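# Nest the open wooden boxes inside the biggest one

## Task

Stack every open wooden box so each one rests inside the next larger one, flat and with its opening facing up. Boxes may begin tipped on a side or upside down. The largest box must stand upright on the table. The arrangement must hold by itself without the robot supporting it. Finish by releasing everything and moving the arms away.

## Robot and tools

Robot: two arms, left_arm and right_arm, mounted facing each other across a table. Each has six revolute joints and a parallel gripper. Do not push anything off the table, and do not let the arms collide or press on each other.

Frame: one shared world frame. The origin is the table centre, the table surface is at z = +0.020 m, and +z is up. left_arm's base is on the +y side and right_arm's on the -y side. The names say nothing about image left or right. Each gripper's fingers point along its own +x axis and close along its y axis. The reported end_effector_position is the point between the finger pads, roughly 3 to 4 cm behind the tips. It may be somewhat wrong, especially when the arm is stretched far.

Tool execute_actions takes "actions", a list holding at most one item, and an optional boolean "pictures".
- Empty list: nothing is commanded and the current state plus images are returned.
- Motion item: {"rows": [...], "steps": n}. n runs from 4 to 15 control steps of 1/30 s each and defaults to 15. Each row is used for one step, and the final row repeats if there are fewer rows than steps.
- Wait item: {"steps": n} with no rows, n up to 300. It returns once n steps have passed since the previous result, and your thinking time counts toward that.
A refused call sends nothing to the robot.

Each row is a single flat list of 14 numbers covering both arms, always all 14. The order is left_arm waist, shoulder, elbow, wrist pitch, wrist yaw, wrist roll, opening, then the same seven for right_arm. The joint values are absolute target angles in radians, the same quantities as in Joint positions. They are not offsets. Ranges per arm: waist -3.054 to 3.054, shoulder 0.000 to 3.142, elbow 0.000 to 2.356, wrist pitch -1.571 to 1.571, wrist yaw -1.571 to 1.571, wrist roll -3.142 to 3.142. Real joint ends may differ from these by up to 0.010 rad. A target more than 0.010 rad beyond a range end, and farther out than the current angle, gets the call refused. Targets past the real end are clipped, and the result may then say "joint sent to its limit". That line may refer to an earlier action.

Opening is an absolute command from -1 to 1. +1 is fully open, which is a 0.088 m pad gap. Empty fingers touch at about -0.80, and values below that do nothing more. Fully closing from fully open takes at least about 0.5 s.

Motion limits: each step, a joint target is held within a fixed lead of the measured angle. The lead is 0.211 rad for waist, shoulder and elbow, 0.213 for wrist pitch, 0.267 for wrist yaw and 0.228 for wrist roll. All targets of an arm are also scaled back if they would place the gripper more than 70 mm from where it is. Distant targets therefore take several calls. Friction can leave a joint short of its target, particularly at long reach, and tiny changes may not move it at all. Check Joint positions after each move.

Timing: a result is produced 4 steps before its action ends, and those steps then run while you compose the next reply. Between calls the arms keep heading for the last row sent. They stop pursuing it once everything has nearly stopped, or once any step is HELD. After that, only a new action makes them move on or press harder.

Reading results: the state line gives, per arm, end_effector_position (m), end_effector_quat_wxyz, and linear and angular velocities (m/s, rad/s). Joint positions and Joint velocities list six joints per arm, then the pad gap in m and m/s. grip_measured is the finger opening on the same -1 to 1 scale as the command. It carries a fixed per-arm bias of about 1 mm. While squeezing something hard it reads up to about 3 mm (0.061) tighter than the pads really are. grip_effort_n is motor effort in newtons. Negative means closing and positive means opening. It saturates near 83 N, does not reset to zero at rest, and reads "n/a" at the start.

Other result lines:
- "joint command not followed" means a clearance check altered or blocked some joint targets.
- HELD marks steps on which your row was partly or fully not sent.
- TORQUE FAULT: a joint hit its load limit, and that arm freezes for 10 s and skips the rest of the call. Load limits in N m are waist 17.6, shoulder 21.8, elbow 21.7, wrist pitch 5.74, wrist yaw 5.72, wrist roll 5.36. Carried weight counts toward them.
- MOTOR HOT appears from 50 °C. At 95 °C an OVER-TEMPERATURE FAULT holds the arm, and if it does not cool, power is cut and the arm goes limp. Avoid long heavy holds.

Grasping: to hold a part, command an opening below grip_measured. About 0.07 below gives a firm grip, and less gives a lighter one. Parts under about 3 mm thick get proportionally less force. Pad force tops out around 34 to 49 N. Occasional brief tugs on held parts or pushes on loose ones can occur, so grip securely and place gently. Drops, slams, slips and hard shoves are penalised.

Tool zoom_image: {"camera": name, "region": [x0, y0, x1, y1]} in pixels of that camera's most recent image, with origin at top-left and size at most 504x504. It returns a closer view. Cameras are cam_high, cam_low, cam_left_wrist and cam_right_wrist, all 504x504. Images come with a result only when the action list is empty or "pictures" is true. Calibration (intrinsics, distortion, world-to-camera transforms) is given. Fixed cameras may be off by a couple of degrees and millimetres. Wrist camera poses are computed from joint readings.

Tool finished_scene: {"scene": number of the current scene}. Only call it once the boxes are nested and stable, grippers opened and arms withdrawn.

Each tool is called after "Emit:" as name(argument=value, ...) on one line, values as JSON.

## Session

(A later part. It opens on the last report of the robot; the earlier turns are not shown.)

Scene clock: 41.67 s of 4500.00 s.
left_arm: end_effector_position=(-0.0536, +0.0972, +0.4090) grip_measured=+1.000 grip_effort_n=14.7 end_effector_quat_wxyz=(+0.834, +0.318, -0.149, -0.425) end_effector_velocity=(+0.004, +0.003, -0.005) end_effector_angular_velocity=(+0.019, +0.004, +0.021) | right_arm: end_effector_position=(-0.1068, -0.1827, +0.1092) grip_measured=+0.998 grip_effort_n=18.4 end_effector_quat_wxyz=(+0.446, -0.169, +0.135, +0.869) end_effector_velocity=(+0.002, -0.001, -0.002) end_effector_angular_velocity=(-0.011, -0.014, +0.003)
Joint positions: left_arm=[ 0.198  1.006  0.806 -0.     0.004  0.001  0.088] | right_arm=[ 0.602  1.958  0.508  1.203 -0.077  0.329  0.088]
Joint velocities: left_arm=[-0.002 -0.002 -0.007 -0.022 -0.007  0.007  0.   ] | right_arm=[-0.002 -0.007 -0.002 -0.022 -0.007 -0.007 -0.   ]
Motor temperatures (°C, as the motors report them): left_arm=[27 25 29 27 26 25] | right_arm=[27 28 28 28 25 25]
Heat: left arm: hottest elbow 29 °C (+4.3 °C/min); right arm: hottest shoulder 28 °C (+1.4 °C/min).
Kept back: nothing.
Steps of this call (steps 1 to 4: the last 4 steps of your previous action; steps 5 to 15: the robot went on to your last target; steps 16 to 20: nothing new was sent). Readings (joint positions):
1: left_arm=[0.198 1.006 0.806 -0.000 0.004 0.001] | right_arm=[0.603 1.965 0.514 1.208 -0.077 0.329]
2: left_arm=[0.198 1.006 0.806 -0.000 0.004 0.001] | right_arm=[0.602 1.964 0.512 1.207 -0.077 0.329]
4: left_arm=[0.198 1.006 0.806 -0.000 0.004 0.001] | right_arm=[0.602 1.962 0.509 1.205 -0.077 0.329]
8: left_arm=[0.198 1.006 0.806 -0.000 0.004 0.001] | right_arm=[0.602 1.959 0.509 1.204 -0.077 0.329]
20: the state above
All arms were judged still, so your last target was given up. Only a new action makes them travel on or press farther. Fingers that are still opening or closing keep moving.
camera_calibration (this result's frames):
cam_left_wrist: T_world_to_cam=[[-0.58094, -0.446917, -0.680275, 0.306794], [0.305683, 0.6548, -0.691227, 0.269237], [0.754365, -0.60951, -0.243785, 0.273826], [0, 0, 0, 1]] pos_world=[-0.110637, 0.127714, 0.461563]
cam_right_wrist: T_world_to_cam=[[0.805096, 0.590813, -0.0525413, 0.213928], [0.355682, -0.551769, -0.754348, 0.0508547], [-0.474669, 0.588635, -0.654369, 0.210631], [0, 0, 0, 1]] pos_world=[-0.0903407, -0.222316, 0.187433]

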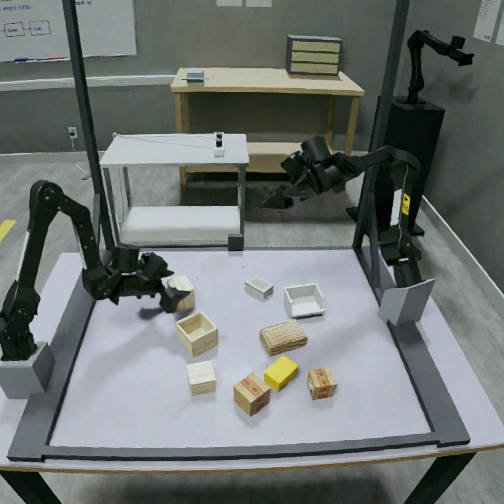

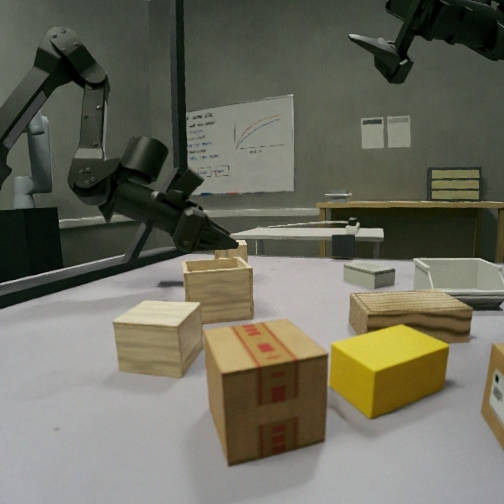

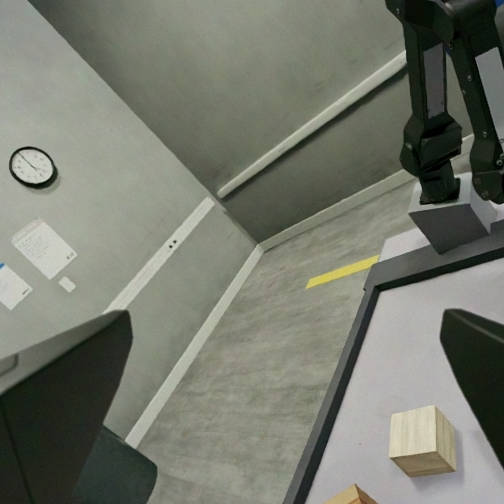

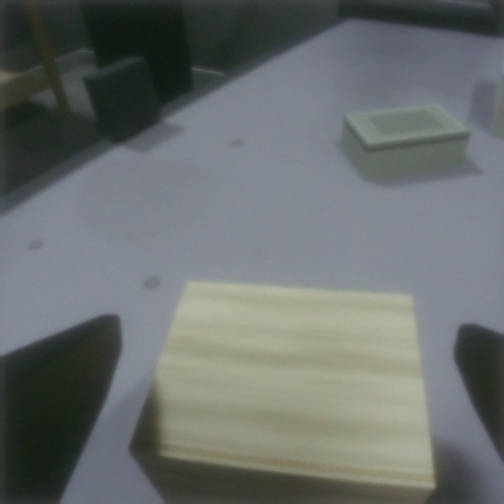

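Emit:
execute_actions(actions=[{"rows":[[0.2,1.0,0.8,0,0,0,1,0.58,1.7,0.8,0.6,-0.2,0.1,1]],"steps":15}])

Emit:
execute_actions(actions=[{"rows":[[0.2,1.0,0.8,0,0,0,1,0.573,2.0,1.7,-1.0,-0.285,0.045,1]],"steps":15}])

Emit:
execute_actions(actions=[{"steps":40}])

Emit:
execute_actions(actions=[{"rows":[[0.2,1.0,0.8,0,0,0,1,0.573,2.39,2.194,-1.42,-0.285,0.045,1]],"steps":15}])

Emit:
execute_actions(actions=[{"steps":25}], pictures=true)

Scene clock: 43.20 s of 4500.00 s.
left_arm: end_effector_position=(-0.0536, +0.0972, +0.4090) grip_measured=+1.000 grip_effort_n=14.7 end_effector_quat_wxyz=(+0.834, +0.318, -0.149, -0.425) end_effector_velocity=(+0.001, +0.003, +0.001) end_effector_angular_velocity=(-0.004, -0.013, +0.016) | right_arm: end_effector_position=(-0.1716, -0.1525, +0.2059) grip_measured=+0.998 grip_effort_n=18.4 end_effector_quat_wxyz=(+0.382, -0.174, +0.033, +0.907) end_effector_velocity=(-0.020, +0.003, +0.033) end_effector_angular_velocity=(-0.364, -0.472, +0.001)
Joint positions: left_arm=[ 0.198  1.006  0.806 -0.     0.004  0.001  0.088] | right_arm=[ 0.584  1.72   0.776  0.798 -0.183  0.124  0.088]
Joint velocities: left_arm=[-0.002 -0.007 -0.002 -0.007 -0.022  0.007  0.   ] | right_arm=[-0.022 -0.374  0.403 -1.37  -0.11  -0.198  0.   ]
Motor temperatures (°C, as the motors report them): left_arm=[27 25 29 27 26 25] | right_arm=[27 28 28 29 25 25]
Heat: left arm: hottest elbow 29 °C (+4.2 °C/min); right arm: hottest wrist pitch 29 °C (+2.8 °C/min).
Steps of this call (steps 1 to 35: nothing new was sent; steps 36 to 46: the first 11 steps of this action). Readings (joint positions):
36: left_arm=[0.198 1.006 0.806 -0.000 0.004 0.001] | right_arm=[0.601 1.946 0.516 1.181 -0.084 0.311]
37: left_arm=[0.198 1.006 0.806 -0.000 0.004 0.001] | right_arm=[0.598 1.928 0.532 1.135 -0.101 0.279]
39: left_arm=[0.198 1.006 0.806 -0.000 0.004 0.001] | right_arm=[0.594 1.881 0.580 1.084 -0.126 0.232]
43: left_arm=[0.198 1.006 0.806 -0.000 0.004 0.001] | right_arm=[0.588 1.775 0.710 0.932 -0.166 0.155]
46: the state above

Scene clock: 43.70 s of 4500.00 s.
left_arm: end_effector_position=(-0.0536, +0.0972, +0.4090) grip_measured=+1.000 grip_effort_n=14.7 end_effector_quat_wxyz=(+0.834, +0.318, -0.149, -0.425) end_effector_velocity=(+0.003, +0.003, -0.004) end_effector_angular_velocity=(+0.016, +0.001, +0.018) | right_arm: end_effector_position=(-0.1940, -0.1083, +0.1346) grip_measured=+0.998 grip_effort_n=18.4 end_effector_quat_wxyz=(+0.349, -0.364, +0.136, +0.853) end_effector_velocity=(-0.164, +0.124, +0.236) end_effector_angular_velocity=(-0.079, -0.062, -0.007)
Joint positions: left_arm=[ 0.198  1.006  0.806 -0.     0.004  0.001  0.088] | right_arm=[ 0.575  1.984  1.262  0.12  -0.275  0.05   0.088]
Joint velocities: left_arm=[-0.002 -0.002 -0.002 -0.022 -0.007  0.007  0.   ] | right_arm=[-0.012  0.051  1.375 -1.429 -0.022 -0.022  0.   ]
Motor temperatures (°C, as the motors report them): left_arm=[27 25 29 27 26 25] | right_arm=[27 28 28 29 25 25]
Heat: left arm: hottest elbow 29 °C (+4.1 °C/min); right arm: hottest wrist pitch 29 °C (+2.7 °C/min).
Steps of this call (steps 1 to 4: the last 4 steps of your previous action; steps 5 to 15: the first 11 steps of this action). Readings (joint positions):
5: left_arm=[0.198 1.006 0.806 -0.000 0.004 0.001] | right_arm=[0.581 1.725 0.807 0.621 -0.204 0.099]
6: left_arm=[0.198 1.006 0.806 -0.000 0.004 0.001] | right_arm=[0.579 1.761 0.852 0.576 -0.227 0.085]
8: left_arm=[0.198 1.006 0.806 -0.000 0.004 0.001] | right_arm=[0.578 1.854 0.959 0.477 -0.249 0.068]
12: left_arm=[0.198 1.006 0.806 -0.000 0.004 0.001] | right_arm=[0.576 1.965 1.131 0.268 -0.270 0.054]
15: the state above

Scene clock: 45.03 s of 4500.00 s.
left_arm: end_effector_position=(-0.0536, +0.0972, +0.4090) grip_measured=+1.000 grip_effort_n=14.7 end_effector_quat_wxyz=(+0.834, +0.318, -0.149, -0.425) end_effector_velocity=(+0.003, +0.002, -0.003) end_effector_angular_velocity=(-0.004, +0.004, +0.019) | right_arm: end_effector_position=(-0.1506, -0.1806, +0.1658) grip_measured=+0.998 grip_effort_n=18.4 end_effector_quat_wxyz=(+0.329, -0.591, +0.315, +0.666) end_effector_velocity=(+0.001, -0.002, +0.002) end_effector_angular_velocity=(-0.005, +0.004, +0.005)
Joint positions: left_arm=[ 0.198  1.006  0.806 -0.     0.004  0.001  0.088] | right_arm=[ 0.575  1.988  1.69  -0.997 -0.28   0.047  0.088]
Joint velocities: left_arm=[-0.007 -0.002 -0.007 -0.007 -0.022 -0.007  0.   ] | right_arm=[-0.002 -0.007 -0.002 -0.007 -0.007 -0.007 -0.   ]
Motor temperatures (°C, as the motors report them): left_arm=[27 25 29 27 26 25] | right_arm=[27 29 29 29 25 25]
Heat: left arm: hottest elbow 29 °C (+4.0 °C/min); right arm: hottest shoulder 29 °C (+2.7 °C/min).
Kept back: nothing.
Steps of this call (steps 1 to 4: the last 4 steps of your previous action; steps 5 to 40: the robot went on to your last target). Readings (joint positions):
1: left_arm=[0.198 1.006 0.806 -0.000 0.004 0.001] | right_arm=[0.575 1.985 1.309 0.071 -0.277 0.049]
2: left_arm=[0.198 1.006 0.806 -0.000 0.004 0.001] | right_arm=[0.575 1.985 1.356 0.023 -0.277 0.049]
4: left_arm=[0.198 1.006 0.806 -0.000 0.004 0.001] | right_arm=[0.575 1.985 1.452 -0.073 -0.278 0.048]
8: left_arm=[0.198 1.006 0.806 -0.000 0.004 0.001] | right_arm=[0.575 1.985 1.621 -0.261 -0.280 0.047]
40: the state above

Scene clock: 45.40 s of 4500.00 s.
left_arm: end_effector_position=(-0.0536, +0.0972, +0.4090) grip_measured=+1.000 grip_effort_n=14.2 end_effector_quat_wxyz=(+0.834, +0.318, -0.149, -0.425) end_effector_velocity=(+0.002, +0.002, -0.003) end_effector_angular_velocity=(+0.010, -0.003, +0.012) | right_arm: end_effector_position=(-0.1485, -0.1639, +0.1328) grip_measured=+0.998 grip_effort_n=18.4 end_effector_quat_wxyz=(+0.313, -0.661, +0.380, +0.566) end_effector_velocity=(-0.009, -0.004, -0.008) end_effector_angular_velocity=(-0.209, -0.085, -0.036)
Joint positions: left_arm=[ 0.198  1.006  0.806 -0.     0.004  0.001  0.088] | right_arm=[ 0.568  2.335  2.142 -1.38  -0.28   0.047  0.088]
Joint velocities: left_arm=[-0.002 -0.002 -0.007 -0.007 -0.007  0.007  0.   ] | right_arm=[ 0.007  0.281  0.457 -0.403 -0.051 -0.022 -0.   ]
Motor temperatures (°C, as the motors report them): left_arm=[26 25 29 27 26 25] | right_arm=[27 29 29 29 25 25]
Heat: left arm: hottest elbow 29 °C (+4.0 °C/min); right arm: hottest shoulder 29 °C (+2.6 °C/min).
Steps of this call (steps 1 to 11: the first 11 steps of this action). Readings (joint positions):
1: left_arm=[0.198 1.006 0.806 -0.000 0.004 0.001] | right_arm=[0.575 2.009 1.712 -1.035 -0.280 0.047]
2: left_arm=[0.198 1.006 0.806 -0.000 0.004 0.001] | right_arm=[0.575 2.044 1.768 -1.093 -0.282 0.047]
4: left_arm=[0.198 1.006 0.806 -0.000 0.004 0.001] | right_arm=[0.575 2.131 1.874 -1.175 -0.282 0.047]
8: left_arm=[0.198 1.006 0.806 -0.000 0.004 0.001] | right_arm=[0.573 2.296 2.059 -1.352 -0.268 0.048]
11: the state above

Scene clock: 46.23 s of 4500.00 s.
left_arm: end_effector_position=(-0.0536, +0.0972, +0.4090) grip_measured=+1.000 grip_effort_n=14.7 end_effector_quat_wxyz=(+0.834, +0.318, -0.149, -0.425) end_effector_velocity=(-0.003, +0.000, +0.000) end_effector_angular_velocity=(-0.005, +0.004, -0.001) | right_arm: end_effector_position=(-0.1486, -0.1638, +0.1301) grip_measured=+0.998 grip_effort_n=17.9 end_effector_quat_wxyz=(+0.310, -0.668, +0.385, +0.557) end_effector_velocity=(-0.001, -0.003, +0.001) end_effector_angular_velocity=(-0.011, +0.003, +0.006)
Joint positions: left_arm=[ 0.198  1.006  0.806 -0.     0.004  0.001  0.088] | right_arm=[ 0.57   2.368  2.188 -1.418 -0.28   0.047  0.088]
Joint velocities: left_arm=[-0.007 -0.007  0.002 -0.007 -0.007 -0.007  0.   ] | right_arm=[ 0.002 -0.002 -0.002 -0.007 -0.007 -0.007 -0.   ]
Motor temperatures (°C, as the motors report them): left_arm=[26 25 29 27 26 25] | right_arm=[27 29 29 28 25 25]
Heat: left arm: hottest elbow 29 °C (+3.9 °C/min); right arm: hottest shoulder 29 °C (+2.6 °C/min).
Kept back: nothing.
Steps of this call (steps 1 to 4: the last 4 steps of your previous action; steps 5 to 25: the robot went on to your last target). Readings (joint positions):
1: left_arm=[0.198 1.006 0.806 -0.000 0.004 0.001] | right_arm=[0.568 2.344 2.154 -1.393 -0.280 0.047]
2: left_arm=[0.198 1.006 0.806 -0.000 0.004 0.001] | right_arm=[0.569 2.350 2.161 -1.400 -0.280 0.047]
4: left_arm=[0.198 1.006 0.806 -0.000 0.004 0.001] | right_arm=[0.569 2.359 2.173 -1.409 -0.280 0.047]
8: left_arm=[0.198 1.006 0.806 -0.000 0.004 0.001] | right_arm=[0.569 2.365 2.183 -1.415 -0.280 0.047]
25: the state above
camera_calibration (this result's frames):
cam_left_wrist: T_world_to_cam=[[-0.58094, -0.446917, -0.680275, 0.306794], [0.305683, 0.6548, -0.691227, 0.269237], [0.754365, -0.60951, -0.243785, 0.273826], [0, 0, 0, 1]] pos_world=[-0.110637, 0.127714, 0.461563]
cam_right_wrist: T_world_to_cam=[[0.838519, 0.543722, -0.0353857, 0.232576], [0.497177, -0.736933, 0.457979, -0.0751161], [0.222937, -0.401617, -0.888258, 0.165209], [0, 0, 0, 1]] pos_world=[-0.194505, -0.115461, 0.18938]

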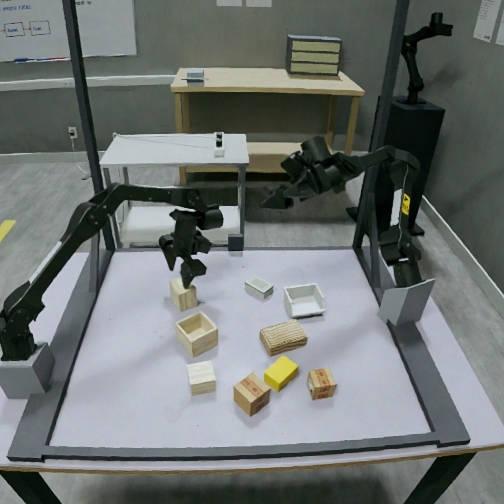

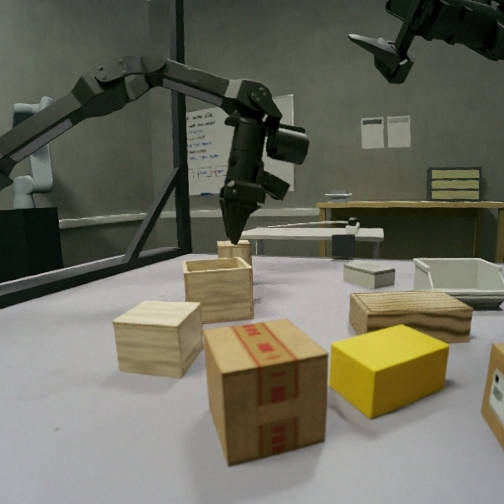

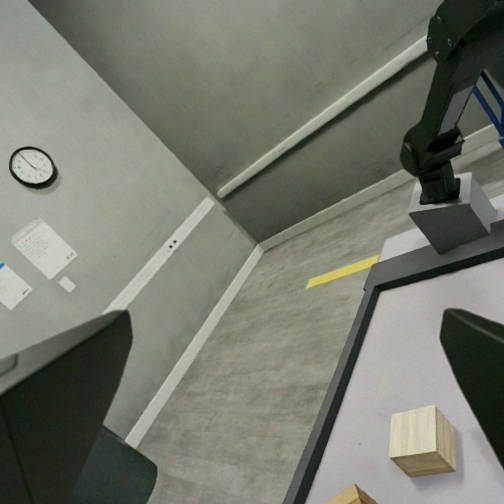

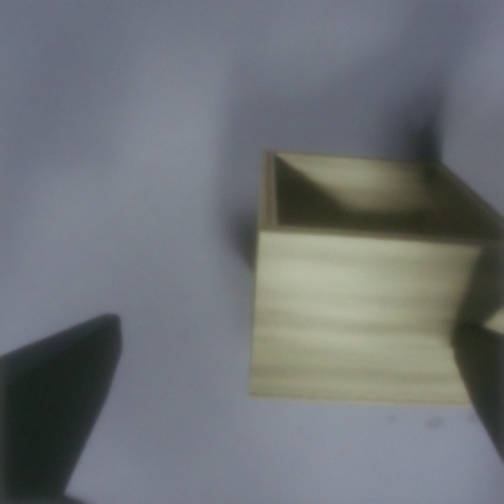

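Emit:
execute_actions(actions=[{"rows":[[0.2,1.0,0.8,0,0,0,1,0.525,2.40,2.24,-1.42,-0.285,0.0,1]],"steps":15}])

Emit:
execute_actions(actions=[{"steps":12}], pictures=true)

Scene clock: 46.87 s of 4500.00 s.
left_arm: end_effector_position=(-0.0536, +0.0972, +0.4090) grip_measured=+1.000 grip_effort_n=14.7 end_effector_quat_wxyz=(+0.834, +0.318, -0.149, -0.425) end_effector_velocity=(-0.000, +0.000, -0.003) end_effector_angular_velocity=(+0.005, +0.013, -0.002) | right_arm: end_effector_position=(-0.1377, -0.1440, +0.1384) grip_measured=+0.998 grip_effort_n=18.4 end_effector_quat_wxyz=(+0.315, -0.657, +0.379, +0.571) end_effector_velocity=(-0.004, -0.003, +0.002) end_effector_angular_velocity=(-0.006, +0.012, +0.043)
Joint positions: left_arm=[ 0.198  1.006  0.806 -0.     0.004  0.001  0.088] | right_arm=[ 0.522  2.381  2.229 -1.421 -0.282  0.004  0.088]
Joint velocities: left_arm=[-0.002 -0.002 -0.002 -0.007  0.007 -0.007  0.   ] | right_arm=[ 0.007 -0.002  0.007 -0.007 -0.007 -0.037 -0.   ]
Motor temperatures (°C, as the motors report them): left_arm=[26 25 29 27 26 25] | right_arm=[27 29 29 28 25 25]
Heat: left arm: hottest elbow 29 °C (+3.8 °C/min); right arm: hottest shoulder 29 °C (+2.6 °C/min).
Steps of this call (steps 1 to 8: the robot went on to your last target; steps 9 to 19: the first 11 steps of this action). Readings (joint positions):
9: left_arm=[0.198 1.006 0.806 -0.000 0.004 0.001] | right_arm=[0.568 2.369 2.192 -1.421 -0.281 0.040]
10: left_arm=[0.198 1.006 0.806 -0.000 0.004 0.001] | right_arm=[0.565 2.373 2.201 -1.423 -0.282 0.030]
12: left_arm=[0.198 1.006 0.806 -0.000 0.004 0.001] | right_arm=[0.551 2.379 2.215 -1.421 -0.282 0.018]
16: left_arm=[0.198 1.006 0.806 -0.000 0.004 0.001] | right_arm=[0.525 2.381 2.226 -1.421 -0.282 0.007]
19: the state above

Scene clock: 47.27 s of 4500.00 s.
left_arm: end_effector_position=(-0.0536, +0.0972, +0.4090) grip_measured=+1.000 grip_effort_n=14.7 end_effector_quat_wxyz=(+0.834, +0.318, -0.149, -0.425) end_effector_velocity=(+0.001, +0.001, -0.002) end_effector_angular_velocity=(+0.002, +0.011, +0.001) | right_arm: end_effector_position=(-0.1379, -0.1439, +0.1381) grip_measured=+0.998 grip_effort_n=17.9 end_effector_quat_wxyz=(+0.314, -0.657, +0.378, +0.571) end_effector_velocity=(+0.003, -0.000, +0.001) end_effector_angular_velocity=(-0.003, -0.007, +0.019)
Joint positions: left_arm=[ 0.198  1.006  0.806 -0.     0.004  0.001  0.088] | right_arm=[ 0.522  2.382  2.23  -1.421 -0.282  0.002  0.088]
Joint velocities: left_arm=[ 0.002 -0.002 -0.002 -0.007  0.007 -0.007  0.   ] | right_arm=[-0.002 -0.002 -0.002 -0.007  0.007 -0.022 -0.   ]
Motor temperatures (°C, as the motors report them): left_arm=[26 25 29 27 26 25] | right_arm=[27 29 29 28 25 25]
Heat: left arm: hottest elbow 29 °C (+3.8 °C/min); right arm: hottest shoulder 29 °C (+2.5 °C/min).
Kept back: nothing.
Steps of this call (steps 1 to 4: the last 4 steps of your previous action; steps 5 to 12: the robot went on to your last target). Readings (joint positions):
1: left_arm=[0.198 1.006 0.806 -0.000 0.004 0.001] | right_arm=[0.522 2.381 2.230 -1.421 -0.282 0.004]
2: left_arm=[0.198 1.006 0.806 -0.000 0.004 0.001] | right_arm=[0.522 2.382 2.230 -1.421 -0.282 0.003]
4: left_arm=[0.198 1.006 0.806 -0.000 0.004 0.001] | right_arm=[0.522 2.382 2.230 -1.421 -0.282 0.003]
8: left_arm=[0.198 1.006 0.806 -0.000 0.004 0.001] | right_arm=[0.522 2.382 2.230 -1.421 -0.282 0.002]
12: the state above
camera_calibration (this result's frames):
cam_left_wrist: T_world_to_cam=[[-0.58094, -0.446917, -0.680275, 0.306794], [0.305683, 0.6548, -0.691227, 0.269237], [0.754365, -0.60951, -0.243785, 0.273826], [0, 0, 0, 1]] pos_world=[-0.110637, 0.127714, 0.461563]
cam_right_wrist: T_world_to_cam=[[0.835204, 0.548597, -0.0384171, 0.213701], [0.510704, -0.747806, 0.424226, -0.0645145], [0.204, -0.373935, -0.904741, 0.181539], [0, 0, 0, 1]] pos_world=[-0.18257, -0.0975966, 0.199824]

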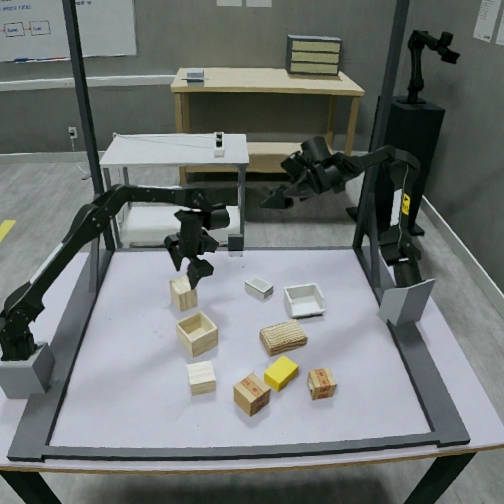

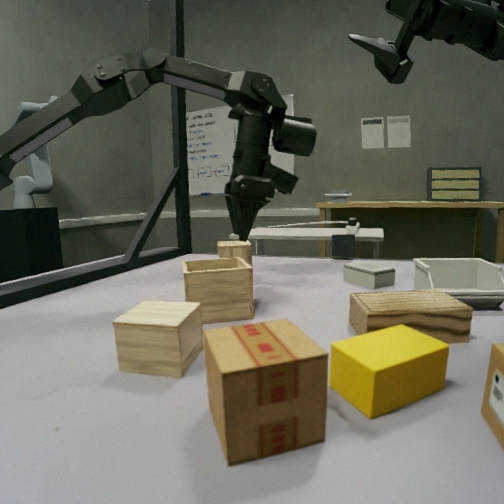

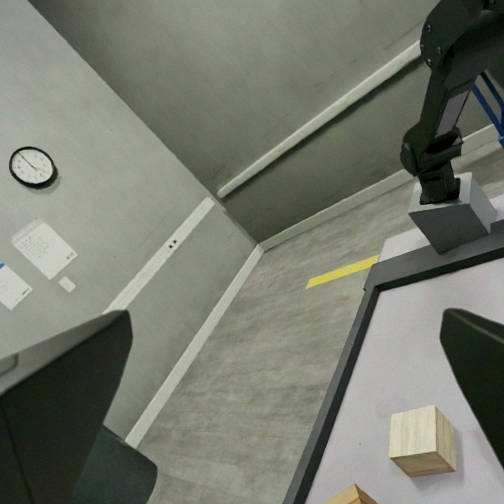

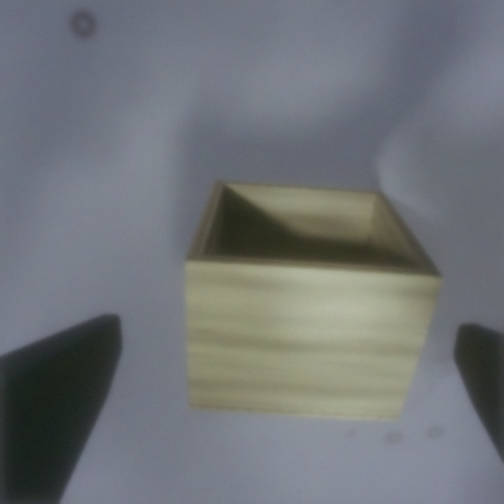

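Emit:
execute_actions(actions=[{"rows":[[0.2,1.0,0.8,0,0,0,1,0.545,2.50,2.23,-1.32,-0.285,0.02,1]],"steps":15}])

Emit:
execute_actions(actions=[{"steps":10}], pictures=true)

Scene clock: 47.87 s of 4500.00 s.
left_arm: end_effector_position=(-0.0536, +0.0972, +0.4090) grip_measured=+1.000 grip_effort_n=14.7 end_effector_quat_wxyz=(+0.834, +0.318, -0.149, -0.425) end_effector_velocity=(+0.002, +0.002, +0.000) end_effector_angular_velocity=(-0.010, +0.001, +0.020) | right_arm: end_effector_position=(-0.1406, -0.1350, +0.0875) grip_measured=+0.998 grip_effort_n=18.4 end_effector_quat_wxyz=(+0.311, -0.662, +0.380, +0.567) end_effector_velocity=(-0.004, +0.010, -0.001) end_effector_angular_velocity=(+0.046, +0.021, +0.005)
Joint positions: left_arm=[ 0.198  1.006  0.806 -0.     0.004  0.001  0.088] | right_arm=[ 0.544  2.49   2.234 -1.327 -0.282  0.017  0.088]
Joint velocities: left_arm=[-0.002 -0.002 -0.002 -0.007 -0.022 -0.007  0.   ] | right_arm=[-0.002 -0.002 -0.002  0.051  0.007  0.007 -0.   ]
Motor temperatures (°C, as the motors report them): left_arm=[26 25 29 27 26 25] | right_arm=[27 29 29 28 25 25]
Heat: left arm: hottest elbow 29 °C (+3.8 °C/min); right arm: hottest shoulder 29 °C (+2.5 °C/min).
Steps of this call (steps 1 to 7: the robot went on to your last target; steps 8 to 18: the first 11 steps of this action). Readings (joint positions):
8: left_arm=[0.198 1.006 0.806 -0.000 0.004 0.001] | right_arm=[0.522 2.392 2.230 -1.416 -0.282 0.003]
9: left_arm=[0.198 1.006 0.806 -0.000 0.004 0.001] | right_arm=[0.524 2.402 2.234 -1.388 -0.282 0.006]
11: left_arm=[0.198 1.006 0.806 -0.000 0.004 0.001] | right_arm=[0.530 2.432 2.239 -1.350 -0.282 0.011]
15: left_arm=[0.198 1.006 0.806 -0.000 0.004 0.001] | right_arm=[0.542 2.484 2.236 -1.333 -0.282 0.016]
18: the state above

Scene clock: 48.20 s of 4500.00 s.
left_arm: end_effector_position=(-0.0536, +0.0972, +0.4090) grip_measured=+1.000 grip_effort_n=14.7 end_effector_quat_wxyz=(+0.834, +0.318, -0.149, -0.425) end_effector_velocity=(+0.000, +0.001, -0.006) end_effector_angular_velocity=(+0.026, +0.008, +0.003) | right_arm: end_effector_position=(-0.1412, -0.1341, +0.0873) grip_measured=+0.998 grip_effort_n=18.8 end_effector_quat_wxyz=(+0.311, -0.661, +0.379, +0.569) end_effector_velocity=(+0.001, +0.002, +0.001) end_effector_angular_velocity=(+0.009, +0.001, +0.022)
Joint positions: left_arm=[ 0.198  1.006  0.806 -0.     0.004  0.001  0.088] | right_arm=[ 0.544  2.49   2.234 -1.322 -0.282  0.018  0.088]
Joint velocities: left_arm=[-0.007 -0.002 -0.002 -0.022  0.007  0.007  0.   ] | right_arm=[-0.002 -0.002 -0.002  0.007  0.007 -0.022  0.   ]
Motor temperatures (°C, as the motors report them): left_arm=[26 25 29 27 26 25] | right_arm=[27 30 29 28 25 25]
Heat: left arm: hottest elbow 29 °C (+3.7 °C/min); right arm: hottest shoulder 30 °C (+3.7 °C/min).
Kept back: nothing.
Steps of this call (steps 1 to 4: the last 4 steps of your previous action; steps 5 to 10: the robot went on to your last target). Readings (joint positions):
1: left_arm=[0.198 1.006 0.806 -0.000 0.004 0.001] | right_arm=[0.544 2.490 2.234 -1.325 -0.282 0.017]
2: left_arm=[0.198 1.006 0.806 -0.000 0.004 0.001] | right_arm=[0.544 2.490 2.234 -1.323 -0.282 0.017]
4: left_arm=[0.198 1.006 0.806 -0.000 0.004 0.001] | right_arm=[0.544 2.490 2.234 -1.323 -0.282 0.018]
8: left_arm=[0.198 1.006 0.806 -0.000 0.004 0.001] | right_arm=[0.544 2.490 2.234 -1.322 -0.282 0.018]
10: the state above
camera_calibration (this result's frames):
cam_left_wrist: T_world_to_cam=[[-0.58094, -0.446917, -0.680275, 0.306794], [0.305683, 0.6548, -0.691227, 0.269237], [0.754365, -0.60951, -0.243785, 0.273826], [0, 0, 0, 1]] pos_world=[-0.110637, 0.127714, 0.461563]
cam_right_wrist: T_world_to_cam=[[0.832992, 0.551891, -0.0392458, 0.209325], [0.511967, -0.741951, 0.432896, -0.0337149], [0.209793, -0.380691, -0.900589, 0.139493], [0, 0, 0, 1]] pos_world=[-0.186369, -0.0874353, 0.148436]

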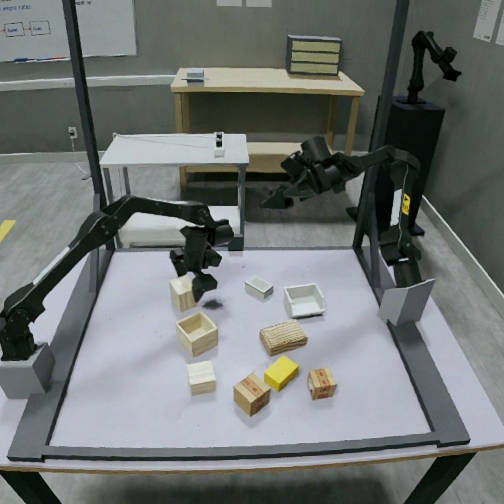

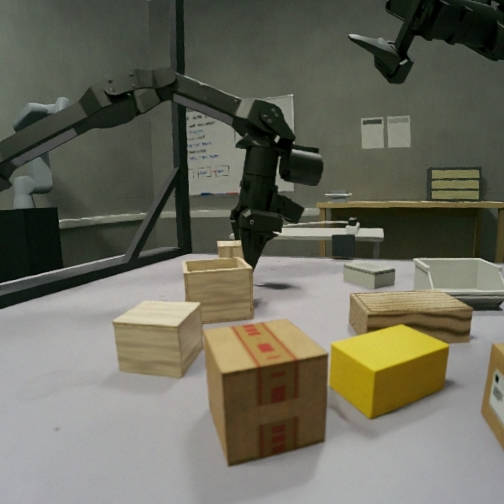

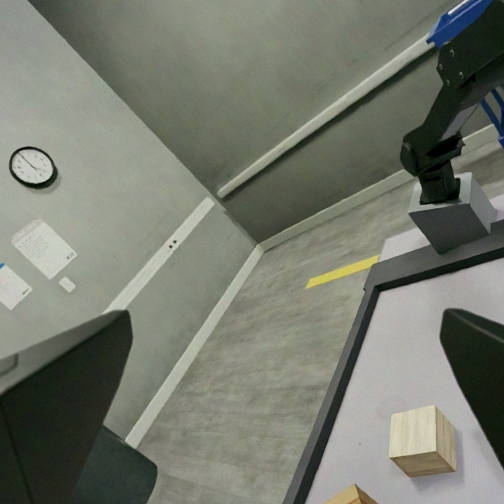

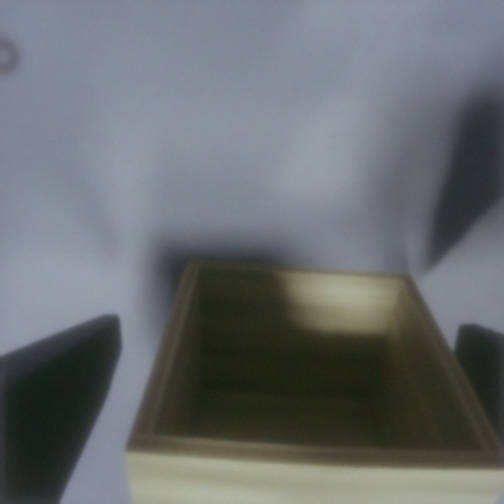

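Emit:
execute_actions(actions=[{"rows":[[0.2,1.0,0.8,0,0,0,1,0.538,2.535,2.23,-1.41,-0.285,0.02,1]],"steps":13}])

Emit:
execute_actions(actions=[{"steps":8}], pictures=true)

Scene clock: 48.70 s of 4500.00 s.
left_arm: end_effector_position=(-0.0536, +0.0972, +0.4090) grip_measured=+1.000 grip_effort_n=15.1 end_effector_quat_wxyz=(+0.834, +0.318, -0.149, -0.425) end_effector_velocity=(-0.001, +0.000, +0.001) end_effector_angular_velocity=(-0.002, -0.011, -0.001) | right_arm: end_effector_position=(-0.1264, -0.1483, +0.0792) grip_measured=+0.998 grip_effort_n=17.9 end_effector_quat_wxyz=(+0.303, -0.684, +0.403, +0.527) end_effector_velocity=(+0.013, -0.008, -0.005) end_effector_angular_velocity=(-0.061, -0.034, -0.026)
Joint positions: left_arm=[ 0.198  1.006  0.806 -0.     0.004  0.001  0.088] | right_arm=[ 0.54   2.519  2.234 -1.401 -0.282  0.018  0.088]
Joint velocities: left_arm=[-0.002 -0.002 -0.002  0.007 -0.007  0.007  0.   ] | right_arm=[-0.012  0.022 -0.002 -0.051 -0.007 -0.007 -0.   ]
Motor temperatures (°C, as the motors report them): left_arm=[26 25 29 27 26 25] | right_arm=[27 30 29 28 25 25]
Heat: left arm: hottest elbow 29 °C (+3.7 °C/min); right arm: hottest shoulder 30 °C (+3.7 °C/min).
Steps of this call (steps 1 to 6: the robot went on to your last target; steps 7 to 15: the first 9 steps of this action). Readings (joint positions):
7: left_arm=[0.198 1.006 0.806 -0.000 0.004 0.001] | right_arm=[0.543 2.492 2.234 -1.326 -0.282 0.018]
8: left_arm=[0.198 1.006 0.806 -0.000 0.004 0.001] | right_arm=[0.543 2.495 2.234 -1.347 -0.282 0.018]
10: left_arm=[0.198 1.006 0.806 -0.000 0.004 0.001] | right_arm=[0.542 2.502 2.234 -1.380 -0.282 0.018]
14: left_arm=[0.198 1.006 0.806 -0.000 0.004 0.001] | right_arm=[0.540 2.517 2.234 -1.399 -0.282 0.018]
15: the state above

Scene clock: 48.97 s of 4500.00 s.
left_arm: end_effector_position=(-0.0536, +0.0972, +0.4090) grip_measured=+1.000 grip_effort_n=14.7 end_effector_quat_wxyz=(+0.834, +0.318, -0.149, -0.425) end_effector_velocity=(-0.002, -0.001, +0.003) end_effector_angular_velocity=(-0.014, -0.002, -0.004) | right_arm: end_effector_position=(-0.1254, -0.1492, +0.0795) grip_measured=+0.998 grip_effort_n=18.4 end_effector_quat_wxyz=(+0.303, -0.685, +0.405, +0.525) end_effector_velocity=(-0.002, -0.000, -0.002) end_effector_angular_velocity=(-0.009, +0.021, -0.001)
Joint positions: left_arm=[ 0.198  1.006  0.806 -0.     0.004  0.001  0.088] | right_arm=[ 0.539  2.519  2.234 -1.407 -0.282  0.018  0.088]
Joint velocities: left_arm=[-0.002 -0.002  0.002  0.007 -0.007 -0.007  0.   ] | right_arm=[-0.002  0.002 -0.002  0.007 -0.022 -0.007 -0.   ]
Motor temperatures (°C, as the motors report them): left_arm=[26 25 29 27 26 25] | right_arm=[27 30 29 28 25 25]
Heat: left arm: hottest elbow 29 °C (+3.7 °C/min); right arm: hottest shoulder 30 °C (+3.7 °C/min).
Kept back: nothing.
Steps of this call (steps 1 to 4: the last 4 steps of your previous action; steps 5 to 8: the robot went on to your last target). Readings (joint positions):
1: left_arm=[0.198 1.006 0.806 -0.000 0.004 0.001] | right_arm=[0.539 2.519 2.234 -1.403 -0.282 0.018]
2: left_arm=[0.198 1.006 0.806 -0.000 0.004 0.001] | right_arm=[0.539 2.519 2.234 -1.404 -0.282 0.018]
4: left_arm=[0.198 1.006 0.806 -0.000 0.004 0.001] | right_arm=[0.539 2.519 2.234 -1.405 -0.282 0.018]
8: the state above
camera_calibration (this result's frames):
cam_left_wrist: T_world_to_cam=[[-0.58094, -0.446917, -0.680275, 0.306794], [0.305683, 0.6548, -0.691227, 0.269237], [0.754365, -0.60951, -0.243785, 0.273826], [0, 0, 0, 1]] pos_world=[-0.110637, 0.127714, 0.461563]
cam_right_wrist: T_world_to_cam=[[0.853314, 0.520291, -0.0339613, 0.201671], [0.456997, -0.71497, 0.529123, -0.0601445], [0.251016, -0.467028, -0.847865, 0.111494], [0, 0, 0, 1]] pos_world=[-0.17259, -0.0958584, 0.133205]

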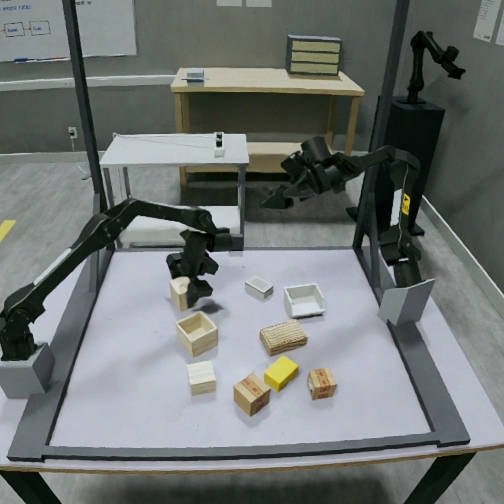

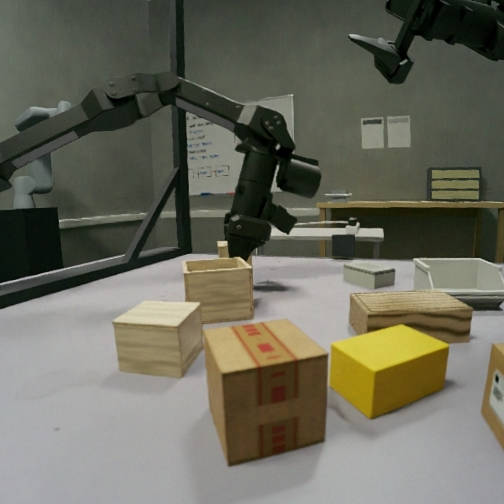

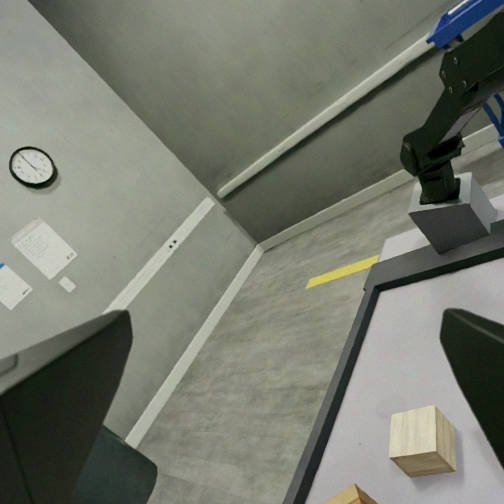

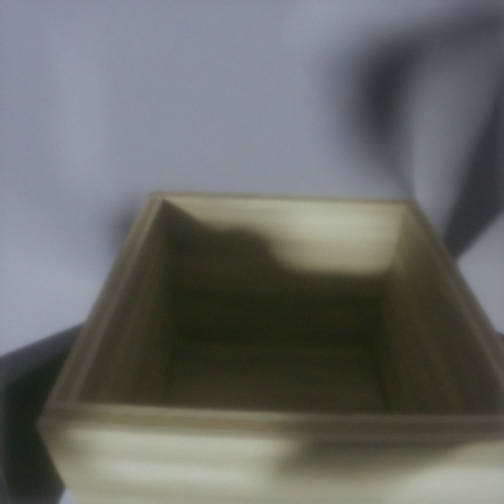

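Emit:
execute_actions(actions=[{"rows":[[0.2,1.0,0.8,0,0,0,1,0.538,2.53,2.23,-1.41,-0.285,0.02,0.35]],"steps":15}])

Emit:
execute_actions(actions=[{"rows":[[0.2,1.0,0.8,0,0,0,1,0.55,2.2,2.0,-1.3,-0.285,0.02,0.35]],"steps":15}])

Emit:
execute_actions(actions=[{"rows":[[0.2,1.0,0.8,0,0,0,1,0.62,1.75,1.2,0.0,-0.1,0.15,0.35]],"steps":15}])

Emit:
execute_actions(actions=[{"steps":30}])

Emit:
execute_actions(actions=[{"rows":[[0.2,1.0,0.8,0,0,0,1,0.68,2.05,0.80,0.95,0.1,0.3,0.35]],"steps":15}])

Emit:
execute_actions(actions=[{"steps":25}], pictures=true)

Scene clock: 49.50 s of 4500.00 s.
left_arm: end_effector_position=(-0.0536, +0.0972, +0.4090) grip_measured=+1.000 grip_effort_n=14.7 end_effector_quat_wxyz=(+0.834, +0.318, -0.149, -0.425) end_effector_velocity=(-0.002, -0.002, +0.000) end_effector_angular_velocity=(-0.012, +0.018, -0.012) | right_arm: end_effector_position=(-0.1252, -0.1495, +0.0797) grip_measured=+0.552 grip_effort_n=-83.5 end_effector_quat_wxyz=(+0.303, -0.685, +0.405, +0.524) end_effector_velocity=(+0.002, +0.002, -0.002) end_effector_angular_velocity=(+0.007, -0.006, -0.007)
Joint positions: left_arm=[ 0.198  1.006  0.806 -0.     0.004  0.001  0.088] | right_arm=[ 0.539  2.519  2.234 -1.409 -0.283  0.018  0.066]
Joint velocities: left_arm=[-0.002  0.002  0.002  0.007  0.007 -0.022  0.   ] | right_arm=[-0.002  0.002 -0.002  0.007  0.007  0.007  0.   ]
Motor temperatures (°C, as the motors report them): left_arm=[26 25 29 27 26 25] | right_arm=[27 30 29 28 25 25]
Heat: left arm: hottest elbow 29 °C (+3.6 °C/min); right arm: hottest shoulder 30 °C (+3.6 °C/min).
Steps of this call (steps 1 to 5: the robot went on to your last target; steps 6 to 16: the first 11 steps of this action). Readings (joint positions):
6: left_arm=[0.198 1.006 0.806 -0.000 0.004 0.001] | right_arm=[0.539 2.519 2.234 -1.408 -0.282 0.018]
7: left_arm=[0.198 1.006 0.806 -0.000 0.004 0.001] | right_arm=[0.539 2.519 2.234 -1.408 -0.282 0.018]
9: left_arm=[0.198 1.006 0.806 -0.000 0.004 0.001] | right_arm=[0.539 2.519 2.234 -1.408 -0.283 0.018]
13: left_arm=[0.198 1.006 0.806 -0.000 0.004 0.001] | right_arm=[0.539 2.519 2.234 -1.409 -0.283 0.018]
16: the state above

Scene clock: 50.00 s of 4500.00 s.
left_arm: end_effector_position=(-0.0536, +0.0972, +0.4090) grip_measured=+1.000 grip_effort_n=14.7 end_effector_quat_wxyz=(+0.834, +0.318, -0.149, -0.425) end_effector_velocity=(+0.002, +0.001, +0.004) end_effector_angular_velocity=(-0.020, -0.007, +0.028) | right_arm: end_effector_position=(-0.1473, -0.1635, +0.1631) grip_measured=+0.552 grip_effort_n=-83.5 end_effector_quat_wxyz=(+0.318, -0.637, +0.355, +0.605) end_effector_velocity=(-0.025, -0.008, +0.088) end_effector_angular_velocity=(+0.168, +0.145, +0.061)
Joint positions: left_arm=[ 0.198  1.006  0.806 -0.     0.004  0.001  0.088] | right_arm=[ 0.548  2.205  2.034 -1.305 -0.283  0.019  0.066]
Joint velocities: left_arm=[-0.002  0.002  0.007 -0.007 -0.037 -0.007  0.   ] | right_arm=[-0.002 -0.242 -0.051  0.037 -0.022 -0.007 -0.   ]
Motor temperatures (°C, as the motors report them): left_arm=[26 25 29 27 26 25] | right_arm=[27 30 29 28 25 25]
Heat: left arm: hottest elbow 29 °C (+3.6 °C/min); right arm: hottest shoulder 30 °C (+3.6 °C/min).
Steps of this call (steps 1 to 4: the last 4 steps of your previous action; steps 5 to 15: the first 11 steps of this action). Readings (joint positions):
5: left_arm=[0.198 1.006 0.806 -0.000 0.004 0.001] | right_arm=[0.539 2.500 2.213 -1.392 -0.283 0.019]
6: left_arm=[0.198 1.006 0.806 -0.000 0.004 0.001] | right_arm=[0.539 2.464 2.160 -1.364 -0.283 0.019]
8: left_arm=[0.198 1.006 0.806 -0.000 0.004 0.001] | right_arm=[0.541 2.387 2.082 -1.347 -0.283 0.019]
12: left_arm=[0.198 1.006 0.806 -0.000 0.004 0.001] | right_arm=[0.547 2.256 2.036 -1.313 -0.283 0.019]
15: the state above

Scene clock: 50.50 s of 4500.00 s.
left_arm: end_effector_position=(-0.0536, +0.0972, +0.4090) grip_measured=+1.000 grip_effort_n=14.7 end_effector_quat_wxyz=(+0.834, +0.318, -0.149, -0.425) end_effector_velocity=(+0.002, +0.002, +0.000) end_effector_angular_velocity=(-0.010, +0.001, +0.020) | right_arm: end_effector_position=(-0.1626, -0.1765, +0.2110) grip_measured=+0.552 grip_effort_n=-83.5 end_effector_quat_wxyz=(+0.408, -0.514, +0.232, +0.718) end_effector_velocity=(+0.010, +0.017, +0.007) end_effector_angular_velocity=(+0.763, +0.550, +0.137)
Joint positions: left_arm=[ 0.198  1.006  0.806 -0.     0.004  0.001  0.088] | right_arm=[ 0.621  1.784  1.53  -0.773 -0.114  0.142  0.066]
Joint velocities: left_arm=[-0.002 -0.002 -0.002 -0.007 -0.022 -0.007  0.   ] | right_arm=[-0.017 -0.657 -1.209  1.502  0.081  0.051 -0.   ]
Motor temperatures (°C, as the motors report them): left_arm=[26 25 29 27 26 25] | right_arm=[27 31 29 28 25 25]
Heat: left arm: hottest elbow 29 °C (+3.6 °C/min); right arm: hottest shoulder 31 °C (+4.8 °C/min).
Steps of this call (steps 1 to 4: the last 4 steps of your previous action; steps 5 to 15: the first 11 steps of this action). Readings (joint positions):
5: left_arm=[0.198 1.006 0.806 -0.000 0.004 0.001] | right_arm=[0.550 2.183 1.993 -1.273 -0.265 0.037]
6: left_arm=[0.198 1.006 0.806 -0.000 0.004 0.001] | right_arm=[0.560 2.150 1.938 -1.213 -0.216 0.067]
8: left_arm=[0.198 1.006 0.806 -0.000 0.004 0.001] | right_arm=[0.584 2.072 1.837 -1.125 -0.166 0.103]
12: left_arm=[0.198 1.006 0.806 -0.000 0.004 0.001] | right_arm=[0.619 1.885 1.654 -0.925 -0.127 0.134]
15: the state above

Scene clock: 51.50 s of 4500.00 s.
left_arm: end_effector_position=(-0.0536, +0.0972, +0.4090) grip_measured=+1.000 grip_effort_n=14.7 end_effector_quat_wxyz=(+0.834, +0.318, -0.149, -0.425) end_effector_velocity=(+0.001, +0.001, -0.001) end_effector_angular_velocity=(-0.002, +0.007, +0.009) | right_arm: end_effector_position=(-0.1943, -0.1326, +0.2034) grip_measured=+0.552 grip_effort_n=-83.5 end_effector_quat_wxyz=(+0.417, -0.335, +0.129, +0.835) end_effector_velocity=(+0.002, -0.002, -0.003) end_effector_angular_velocity=(-0.003, -0.018, +0.015)
Joint positions: left_arm=[ 0.198  1.006  0.806 -0.     0.004  0.001  0.088] | right_arm=[ 0.62   1.758  1.213 -0.004 -0.106  0.148  0.066]
Joint velocities: left_arm=[-0.002 -0.002 -0.002 -0.007 -0.007 -0.007  0.   ] | right_arm=[-0.002 -0.002 -0.007 -0.007 -0.007 -0.022 -0.   ]
Motor temperatures (°C, as the motors report them): left_arm=[26 25 29 27 26 25] | right_arm=[27 31 29 28 25 25]
Heat: left arm: hottest elbow 29 °C (+3.5 °C/min); right arm: hottest shoulder 31 °C (+4.7 °C/min).
Kept back: nothing.
Steps of this call (steps 1 to 4: the last 4 steps of your previous action; steps 5 to 30: the robot went on to your last target). Readings (joint positions):
1: left_arm=[0.198 1.006 0.806 -0.000 0.004 0.001] | right_arm=[0.620 1.766 1.489 -0.721 -0.112 0.144]
2: left_arm=[0.198 1.006 0.806 -0.000 0.004 0.001] | right_arm=[0.620 1.757 1.447 -0.671 -0.111 0.145]
4: left_arm=[0.198 1.006 0.806 -0.000 0.004 0.001] | right_arm=[0.620 1.753 1.359 -0.572 -0.108 0.146]
8: left_arm=[0.198 1.006 0.806 -0.000 0.004 0.001] | right_arm=[0.620 1.759 1.235 -0.395 -0.106 0.148]
30: the state above

Scene clock: 51.87 s of 4500.00 s.
left_arm: end_effector_position=(-0.0536, +0.0972, +0.4090) grip_measured=+1.000 grip_effort_n=14.7 end_effector_quat_wxyz=(+0.834, +0.318, -0.149, -0.425) end_effector_velocity=(+0.003, +0.002, +0.002) end_effector_angular_velocity=(-0.013, -0.000, +0.023) | right_arm: end_effector_position=(-0.1405, -0.1455, +0.0810) grip_measured=+0.552 grip_effort_n=-83.5 end_effector_quat_wxyz=(+0.484, -0.368, +0.168, +0.776) end_effector_velocity=(+0.147, -0.049, -0.231) end_effector_angular_velocity=(+0.321, +0.474, -0.506)
Joint positions: left_arm=[ 0.198  1.006  0.806 -0.     0.004  0.001  0.088] | right_arm=[0.663 1.953 0.978 0.289 0.047 0.265 0.066]
Joint velocities: left_arm=[ 0.002  0.002  0.002 -0.007 -0.022 -0.007  0.   ] | right_arm=[ 0.066  0.481 -1.038  1.912  0.344  0.608 -0.   ]
Motor temperatures (°C, as the motors report them): left_arm=[26 25 29 27 26 25] | right_arm=[27 31 29 28 25 25]
Heat: left arm: hottest elbow 29 °C (+3.5 °C/min); right arm: hottest shoulder 31 °C (+4.6 °C/min).
Steps of this call (steps 1 to 11: the first 11 steps of this action). Readings (joint positions):
1: left_arm=[0.198 1.006 0.806 -0.000 0.004 0.001] | right_arm=[0.622 1.764 1.204 0.014 -0.094 0.159]
2: left_arm=[0.198 1.006 0.806 -0.000 0.004 0.001] | right_arm=[0.627 1.773 1.190 0.050 -0.068 0.176]
4: left_arm=[0.198 1.006 0.806 -0.000 0.004 0.001] | right_arm=[0.636 1.803 1.158 0.097 -0.033 0.203]
8: left_arm=[0.198 1.006 0.806 -0.000 0.004 0.001] | right_arm=[0.653 1.893 1.067 0.191 0.016 0.241]
11: the state above

Scene clock: 52.70 s of 4500.00 s.
left_arm: end_effector_position=(-0.0536, +0.0972, +0.4090) grip_measured=+1.000 grip_effort_n=14.7 end_effector_quat_wxyz=(+0.834, +0.318, -0.149, -0.425) end_effector_velocity=(+0.001, +0.002, -0.002) end_effector_angular_velocity=(+0.004, +0.011, +0.015) | right_arm: end_effector_position=(-0.1547, -0.1374, +0.1013) grip_measured=+0.552 grip_effort_n=-83.5 end_effector_quat_wxyz=(+0.487, -0.192, +0.106, +0.846) end_effector_velocity=(-0.003, -0.001, +0.003) end_effector_angular_velocity=(+0.013, +0.016, +0.026)
Joint positions: left_arm=[ 0.198  1.006  0.806 -0.     0.004  0.001  0.088] | right_arm=[0.678 2.042 0.807 0.944 0.095 0.298 0.066]
Joint velocities: left_arm=[-0.002 -0.002  0.002 -0.022 -0.007 -0.007  0.   ] | right_arm=[-0.002  0.002 -0.007  0.037 -0.022 -0.007  0.   ]
Motor temperatures (°C, as the motors report them): left_arm=[26 25 29 27 26 25] | right_arm=[27 31 29 28 25 25]
Heat: left arm: hottest elbow 29 °C (+3.4 °C/min); right arm: hottest shoulder 31 °C (+4.6 °C/min).
Kept back: nothing.
Steps of this call (steps 1 to 4: the last 4 steps of your previous action; steps 5 to 25: the robot went on to your last target). Readings (joint positions):
1: left_arm=[0.198 1.006 0.806 -0.000 0.004 0.001] | right_arm=[0.664 1.963 0.943 0.349 0.055 0.278]
2: left_arm=[0.198 1.006 0.806 -0.000 0.004 0.001] | right_arm=[0.665 1.969 0.918 0.404 0.066 0.283]
4: left_arm=[0.198 1.006 0.806 -0.000 0.004 0.001] | right_arm=[0.668 1.984 0.877 0.510 0.081 0.292]
8: left_arm=[0.198 1.006 0.806 -0.000 0.004 0.001] | right_arm=[0.672 2.022 0.829 0.698 0.091 0.295]
25: the state above
camera_calibration (this result's frames):
cam_left_wrist: T_world_to_cam=[[-0.58094, -0.446917, -0.680275, 0.306794], [0.305683, 0.6548, -0.691227, 0.269237], [0.754365, -0.60951, -0.243785, 0.273826], [0, 0, 0, 1]] pos_world=[-0.110637, 0.127714, 0.461563]
cam_right_wrist: T_world_to_cam=[[0.847454, 0.529435, 0.039007, 0.214203], [0.378668, -0.551354, -0.743384, 0.0894406], [-0.372066, 0.644754, -0.667727, 0.180899], [0, 0, 0, 1]] pos_world=[-0.148089, -0.180728, 0.178924]

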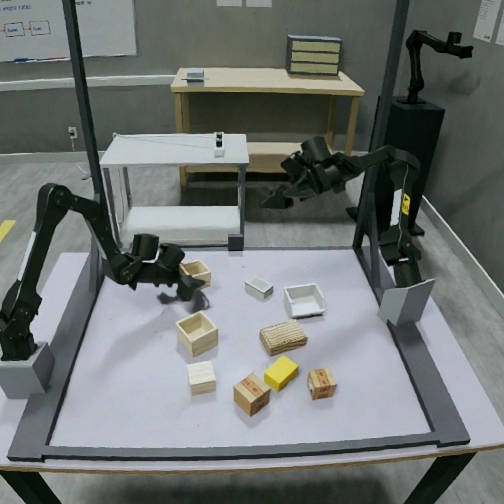

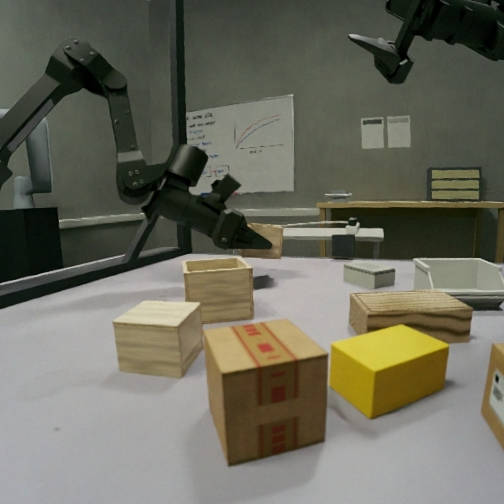

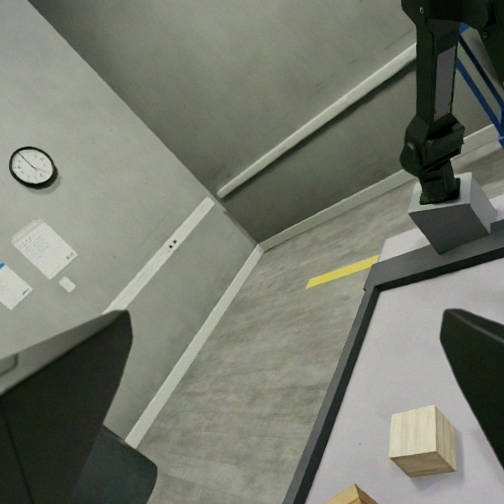

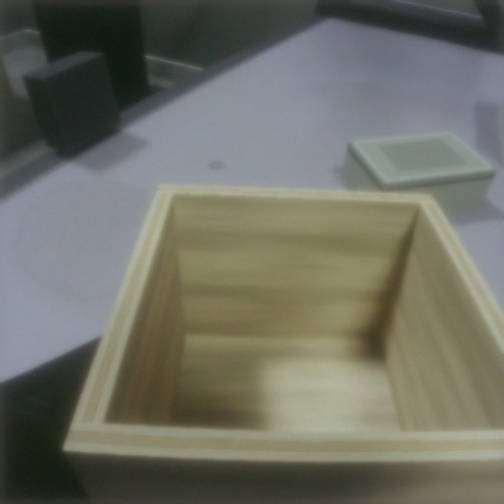

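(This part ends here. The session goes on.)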